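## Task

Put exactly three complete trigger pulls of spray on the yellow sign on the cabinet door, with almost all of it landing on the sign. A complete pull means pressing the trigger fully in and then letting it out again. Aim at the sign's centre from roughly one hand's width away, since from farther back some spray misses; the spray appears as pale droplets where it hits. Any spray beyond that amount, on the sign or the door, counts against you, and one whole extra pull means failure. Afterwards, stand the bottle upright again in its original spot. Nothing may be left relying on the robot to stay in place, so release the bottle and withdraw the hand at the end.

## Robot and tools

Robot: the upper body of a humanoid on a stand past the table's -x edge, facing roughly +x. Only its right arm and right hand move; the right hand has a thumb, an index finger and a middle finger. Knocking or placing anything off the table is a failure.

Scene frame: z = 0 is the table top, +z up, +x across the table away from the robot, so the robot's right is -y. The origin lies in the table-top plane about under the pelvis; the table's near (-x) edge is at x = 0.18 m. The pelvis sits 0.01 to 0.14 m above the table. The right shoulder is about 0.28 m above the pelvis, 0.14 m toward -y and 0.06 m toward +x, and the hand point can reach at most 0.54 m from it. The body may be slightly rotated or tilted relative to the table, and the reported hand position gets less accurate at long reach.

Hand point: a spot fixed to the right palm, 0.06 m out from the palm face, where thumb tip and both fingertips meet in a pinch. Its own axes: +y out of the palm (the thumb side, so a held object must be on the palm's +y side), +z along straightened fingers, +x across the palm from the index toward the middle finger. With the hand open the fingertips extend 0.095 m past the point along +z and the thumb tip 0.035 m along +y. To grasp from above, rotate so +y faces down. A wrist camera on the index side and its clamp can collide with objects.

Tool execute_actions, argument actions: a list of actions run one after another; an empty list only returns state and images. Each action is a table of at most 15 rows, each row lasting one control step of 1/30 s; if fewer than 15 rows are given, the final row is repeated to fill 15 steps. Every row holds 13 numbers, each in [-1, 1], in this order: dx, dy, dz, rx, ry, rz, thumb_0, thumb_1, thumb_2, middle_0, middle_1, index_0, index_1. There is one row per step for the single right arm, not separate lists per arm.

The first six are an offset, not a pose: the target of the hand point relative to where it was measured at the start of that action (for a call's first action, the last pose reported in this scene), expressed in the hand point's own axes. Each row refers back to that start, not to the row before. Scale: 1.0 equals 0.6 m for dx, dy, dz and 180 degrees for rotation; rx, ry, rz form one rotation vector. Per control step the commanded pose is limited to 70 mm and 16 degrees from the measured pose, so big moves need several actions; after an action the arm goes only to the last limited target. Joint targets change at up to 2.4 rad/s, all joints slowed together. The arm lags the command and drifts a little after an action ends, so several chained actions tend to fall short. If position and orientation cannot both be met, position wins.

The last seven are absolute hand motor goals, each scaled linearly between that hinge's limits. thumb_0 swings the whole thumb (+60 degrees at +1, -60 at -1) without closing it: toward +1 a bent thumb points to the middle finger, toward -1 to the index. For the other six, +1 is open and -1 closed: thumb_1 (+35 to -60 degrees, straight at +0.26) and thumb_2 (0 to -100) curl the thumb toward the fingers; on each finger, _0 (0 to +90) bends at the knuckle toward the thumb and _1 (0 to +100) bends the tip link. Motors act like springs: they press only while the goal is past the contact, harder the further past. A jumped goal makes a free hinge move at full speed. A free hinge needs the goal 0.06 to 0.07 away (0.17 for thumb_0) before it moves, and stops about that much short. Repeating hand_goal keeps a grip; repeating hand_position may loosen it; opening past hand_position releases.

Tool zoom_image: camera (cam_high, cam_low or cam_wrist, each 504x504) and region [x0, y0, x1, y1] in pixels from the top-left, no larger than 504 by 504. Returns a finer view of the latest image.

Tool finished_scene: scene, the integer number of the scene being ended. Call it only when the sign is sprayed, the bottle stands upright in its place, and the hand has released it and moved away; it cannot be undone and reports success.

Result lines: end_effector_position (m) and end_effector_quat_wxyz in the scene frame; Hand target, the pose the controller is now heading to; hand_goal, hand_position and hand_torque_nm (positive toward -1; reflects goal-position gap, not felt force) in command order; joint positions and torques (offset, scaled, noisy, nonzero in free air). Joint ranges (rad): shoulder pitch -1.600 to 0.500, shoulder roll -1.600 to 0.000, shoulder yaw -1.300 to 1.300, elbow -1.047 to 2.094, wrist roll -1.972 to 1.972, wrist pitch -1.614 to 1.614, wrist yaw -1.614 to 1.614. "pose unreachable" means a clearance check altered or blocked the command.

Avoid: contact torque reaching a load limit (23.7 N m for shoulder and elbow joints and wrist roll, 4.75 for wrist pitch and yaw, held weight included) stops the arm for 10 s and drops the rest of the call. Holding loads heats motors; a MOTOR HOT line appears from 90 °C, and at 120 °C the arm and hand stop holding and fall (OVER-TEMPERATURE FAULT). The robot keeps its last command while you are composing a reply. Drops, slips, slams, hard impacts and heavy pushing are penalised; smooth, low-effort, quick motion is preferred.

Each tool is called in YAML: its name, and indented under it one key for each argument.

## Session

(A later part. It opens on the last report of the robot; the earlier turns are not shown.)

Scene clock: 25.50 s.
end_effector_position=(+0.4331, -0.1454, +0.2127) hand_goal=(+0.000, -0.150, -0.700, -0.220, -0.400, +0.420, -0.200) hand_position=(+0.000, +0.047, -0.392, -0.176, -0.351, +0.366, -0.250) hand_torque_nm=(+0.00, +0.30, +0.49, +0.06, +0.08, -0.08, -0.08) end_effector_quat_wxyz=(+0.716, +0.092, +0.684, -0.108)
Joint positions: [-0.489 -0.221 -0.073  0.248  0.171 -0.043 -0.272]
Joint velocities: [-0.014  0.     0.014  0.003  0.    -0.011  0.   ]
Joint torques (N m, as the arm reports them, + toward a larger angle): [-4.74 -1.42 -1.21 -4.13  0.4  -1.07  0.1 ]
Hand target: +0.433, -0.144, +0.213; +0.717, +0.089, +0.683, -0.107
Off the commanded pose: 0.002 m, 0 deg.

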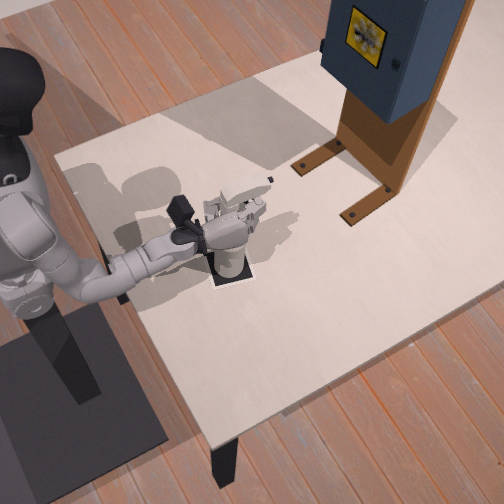

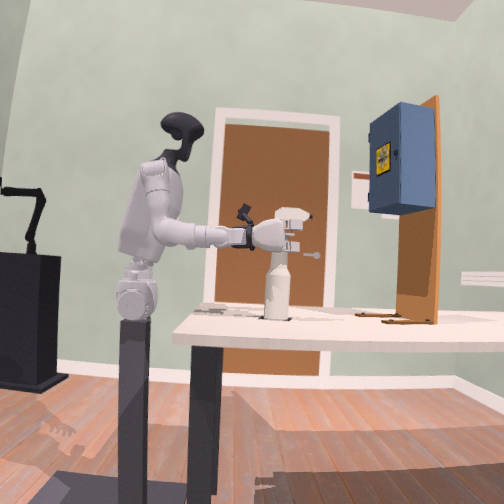

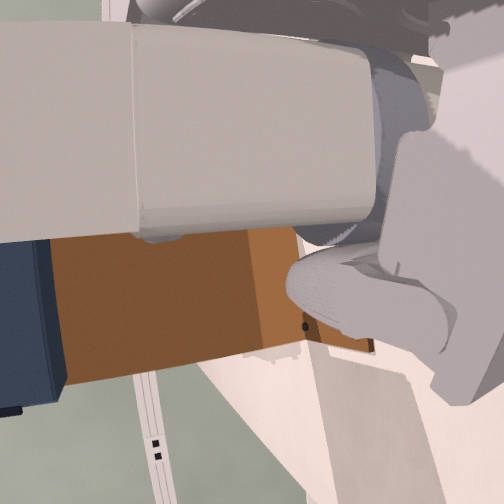

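execute_actions:
  actions:
    - [[0.001,0,0,0,0,0,0,-0.11,-0.64,-0.22,-0.4,0.42,-0.2],[0.002,0,0,0,0,0,0,-0.07,-0.58,-0.22,-0.4,0.42,-0.2],[0.003,0,0,0,0,0,0,-0.03,-0.52,-0.22,-0.4,0.42,-0.2],[0.004,0,0,0,0,0,0,0.01,-0.46,-0.22,-0.4,0.42,-0.2],[0.005,0,0,0,0,0,0,0.05,-0.4,-0.2,-0.38,0.42,-0.2],[0.005,0,0,0,0,0,0,0.09,-0.32,-0.15,-0.34,0.42,-0.2],[0.005,0,0,0,0,0,0,0.13,-0.22,-0.08,-0.29,0.42,-0.2],[0.005,0,0,0,0,0,0,0.17,-0.1,0,-0.24,0.43,-0.2],[0.005,0,0,0,0,0,0,0.21,0.05,0.08,-0.19,0.44,-0.2],[0.005,0,0,0,0,0,0,0.25,0.2,0.16,-0.14,0.45,-0.2],[0.005,0,0,0,0,0,0,0.29,0.36,0.24,-0.09,0.46,-0.2],[0.005,0,0,0,0,0,0,0.33,0.52,0.32,-0.04,0.47,-0.2],[0.005,0,0,0,0,0,0,0.37,0.68,0.4,0.01,0.48,-0.2],[0.005,0,0,0,0,0,0,0.41,0.84,0.45,0.06,0.49,-0.2],[0.005,0,0,0,0,0,0,0.45,1,0.5,0.1,0.5,-0.2]]

zoom_image:
  camera: "cam_low"
  region: [200, 190, 340, 330]

zoom_image:
  camera: "cam_high"
  region: [150, 160, 310, 300]

Scene clock: 26.33 s.
end_effector_position=(+0.4335, -0.1461, +0.2108) hand_goal=(+0.000, +0.450, +1.000, +0.500, +0.100, +0.500, -0.200) hand_position=(+0.000, +0.293, +0.536, +0.284, -0.071, +0.415, -0.250) hand_torque_nm=(+0.00, -0.07, -0.03, -0.06, -0.07, -0.08, -0.08) end_effector_quat_wxyz=(+0.717, +0.093, +0.683, -0.108)
Joint positions: [-0.492 -0.221 -0.072  0.27   0.171 -0.064 -0.272]
Joint velocities: [ 0.    -0.005  0.003  0.003 -0.008  0.     0.   ]
Joint torques (N m, as the arm reports them, + toward a larger angle): [-4.02 -1.33 -1.07 -3.46  0.51 -0.81  0.1 ]
Hand target: +0.433, -0.145, +0.210; +0.716, +0.092, +0.684, -0.108
Off the commanded pose: 0.001 m, 0 deg.

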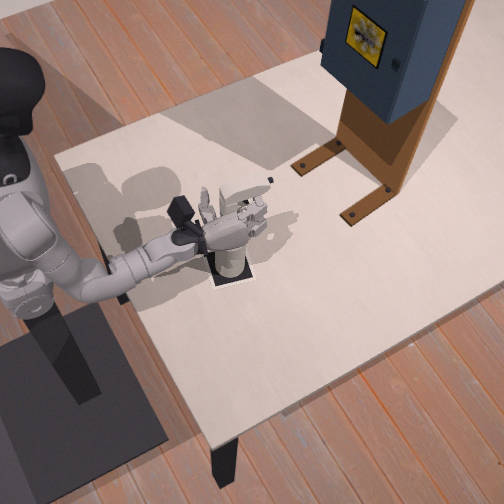

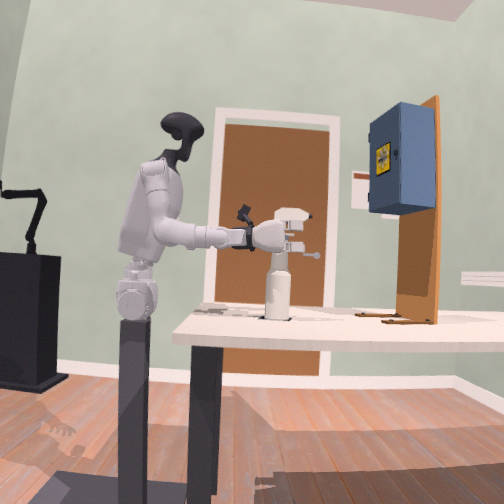

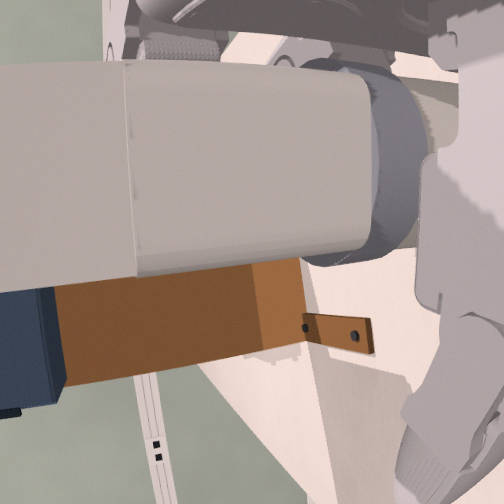

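Region (200, 190, 340, 330) of cam_low's 504x504 image, scaled by 3.600, with more detail than that image has.

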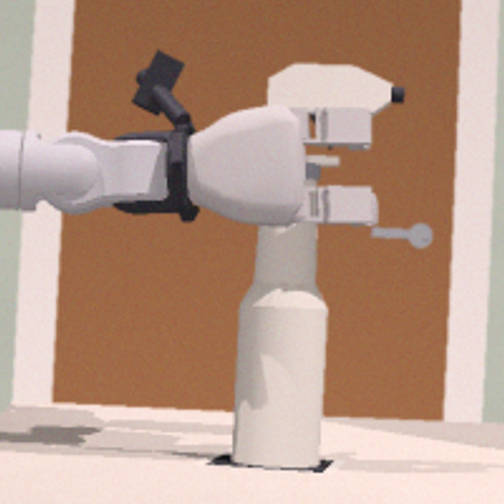

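Region (150, 160, 310, 300) of cam_high's 504x504 image, scaled by 3.150, with more detail than that image has; it fills the top 441 rows of this view, and the rest is white.

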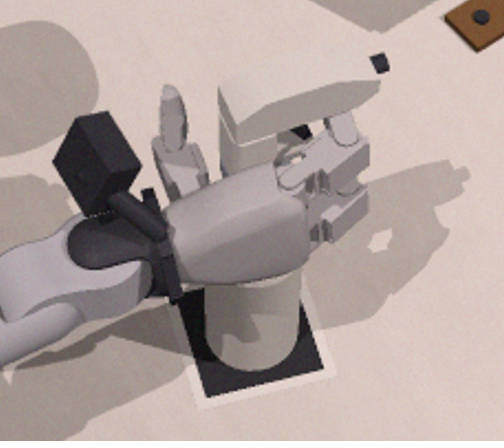

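execute_actions:
  actions:
    - [[0.001,-0.004,0,0,0,0,0,0.45,1,0.5,0.1,0.5,-0.2],[0.002,-0.011,0,0,0,0,0,0.45,1,0.5,0.1,0.5,-0.2],[0.003,-0.02,0,0,0,0,0,0.45,1,0.5,0.1,0.5,-0.2],[0.004,-0.03,0,0,0,0,0,0.45,1,0.5,0.1,0.5,-0.2],[0.004,-0.04,0,0,0,0,0,0.45,1,0.5,0.1,0.5,-0.2],[0.004,-0.05,0,0,0,0,0,0.45,1,0.5,0.1,0.5,-0.2],[0.004,-0.06,0,0,0,0,0,0.45,1,0.5,0.1,0.5,-0.2],[0.004,-0.07,0,0,0,0,0,0.45,1,0.5,0.1,0.5,-0.2],[0.004,-0.08,0,0,0,0,0,0.45,1,0.5,0.1,0.5,-0.2],[0.004,-0.09,0,0,0,0,0,0.45,1,0.5,0.1,0.5,-0.2],[0.004,-0.1,0,0,0,0,0,0.45,1,0.5,0.1,0.5,-0.2],[0.004,-0.11,0,0,0,0,0,0.45,1,0.5,0.1,0.5,-0.2],[0.004,-0.12,0,0,0,0,0,0.45,1,0.5,0.1,0.5,-0.2],[0.004,-0.13,0,0,0,0,0,0.45,1,0.5,0.1,0.5,-0.2],[0.004,-0.138,0,0,0,0,0,0.45,1,0.5,0.1,0.5,-0.2]]
    - [[0,-0.03,-0.004,0,0,0,0,0.45,1,0.5,0.1,0.5,-0.2],[0,-0.034,-0.012,0,0,0,0,0.45,1,0.5,0.1,0.5,-0.2],[0,-0.036,-0.024,0,0,0,0,0.45,1,0.5,0.1,0.5,-0.2],[0,-0.036,-0.037,0,0,0,0,0.45,1,0.5,0.1,0.5,-0.2],[0,-0.036,-0.05,0,0,0,0,0.45,1,0.5,0.1,0.5,-0.2],[0,-0.036,-0.063,0,0,0,0,0.45,1,0.5,0.1,0.5,-0.2],[0,-0.036,-0.076,0,0,0,0,0.45,1,0.5,0.1,0.5,-0.2],[0,-0.036,-0.089,0,0,0,0,0.45,1,0.5,0.1,0.5,-0.2],[0,-0.036,-0.102,0,0,0,0,0.45,1,0.5,0.1,0.5,-0.2],[0,-0.036,-0.115,0,0,0,0,0.45,1,0.5,0.1,0.5,-0.2],[0,-0.036,-0.128,0,0,0,0,0.45,1,0.5,0.1,0.5,-0.2],[0,-0.036,-0.141,0,0,0,0,0.45,1,0.5,0.1,0.5,-0.2],[0,-0.036,-0.153,0,0,0,0,0.45,1,0.5,0.1,0.5,-0.2],[0,-0.036,-0.162,0,0,0,0,0.45,1,0.5,0.1,0.5,-0.2],[0,-0.036,-0.168,0,0,0,0,0.45,1,0.5,0.1,0.5,-0.2]]

Scene clock: 27.80 s.
end_effector_position=(+0.3287, -0.2186, +0.2068) hand_goal=(+0.000, +0.450, +1.000, +0.500, +0.100, +0.500, -0.200) hand_position=(+0.000, +0.398, +0.949, +0.445, +0.049, +0.445, -0.250) hand_torque_nm=(+0.00, -0.08, -0.08, -0.08, -0.08, -0.08, -0.08) end_effector_quat_wxyz=(+0.720, +0.092, +0.679, -0.114)
Joint positions: [ 0.014 -0.34  -0.259 -0.094  0.365 -0.136 -0.058]
Joint velocities: [ 1.097  0.284  0.008 -0.954  0.002 -0.118 -0.077]
Joint torques (N m, as the arm reports them, + toward a larger angle): [-1.5  -1.92 -1.86 -3.75  0.55 -0.86 -0.03]
Hand target: +0.316, -0.215, +0.207; +0.719, +0.094, +0.679, -0.114
Off the commanded pose: 0.019 m, 1 deg.

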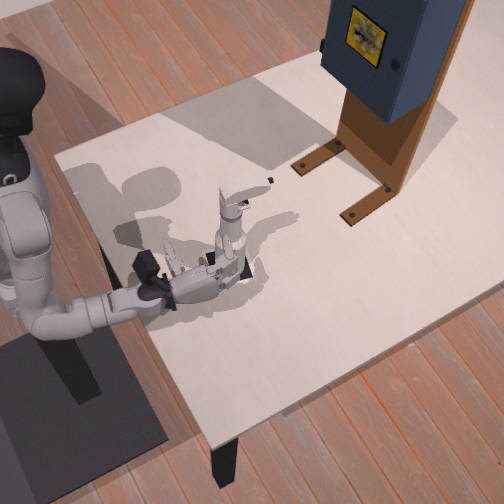

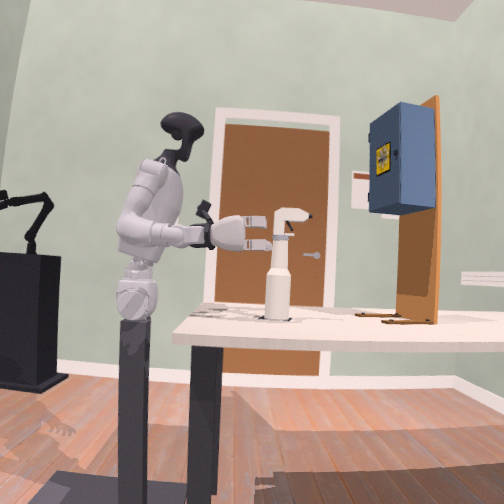

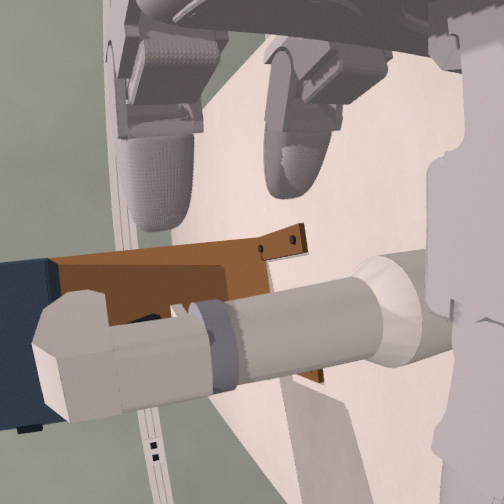

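The bottle is standing on its marker and the hand is clear.

finished_scene:
  scene: 2

The scene is finished: the task was done.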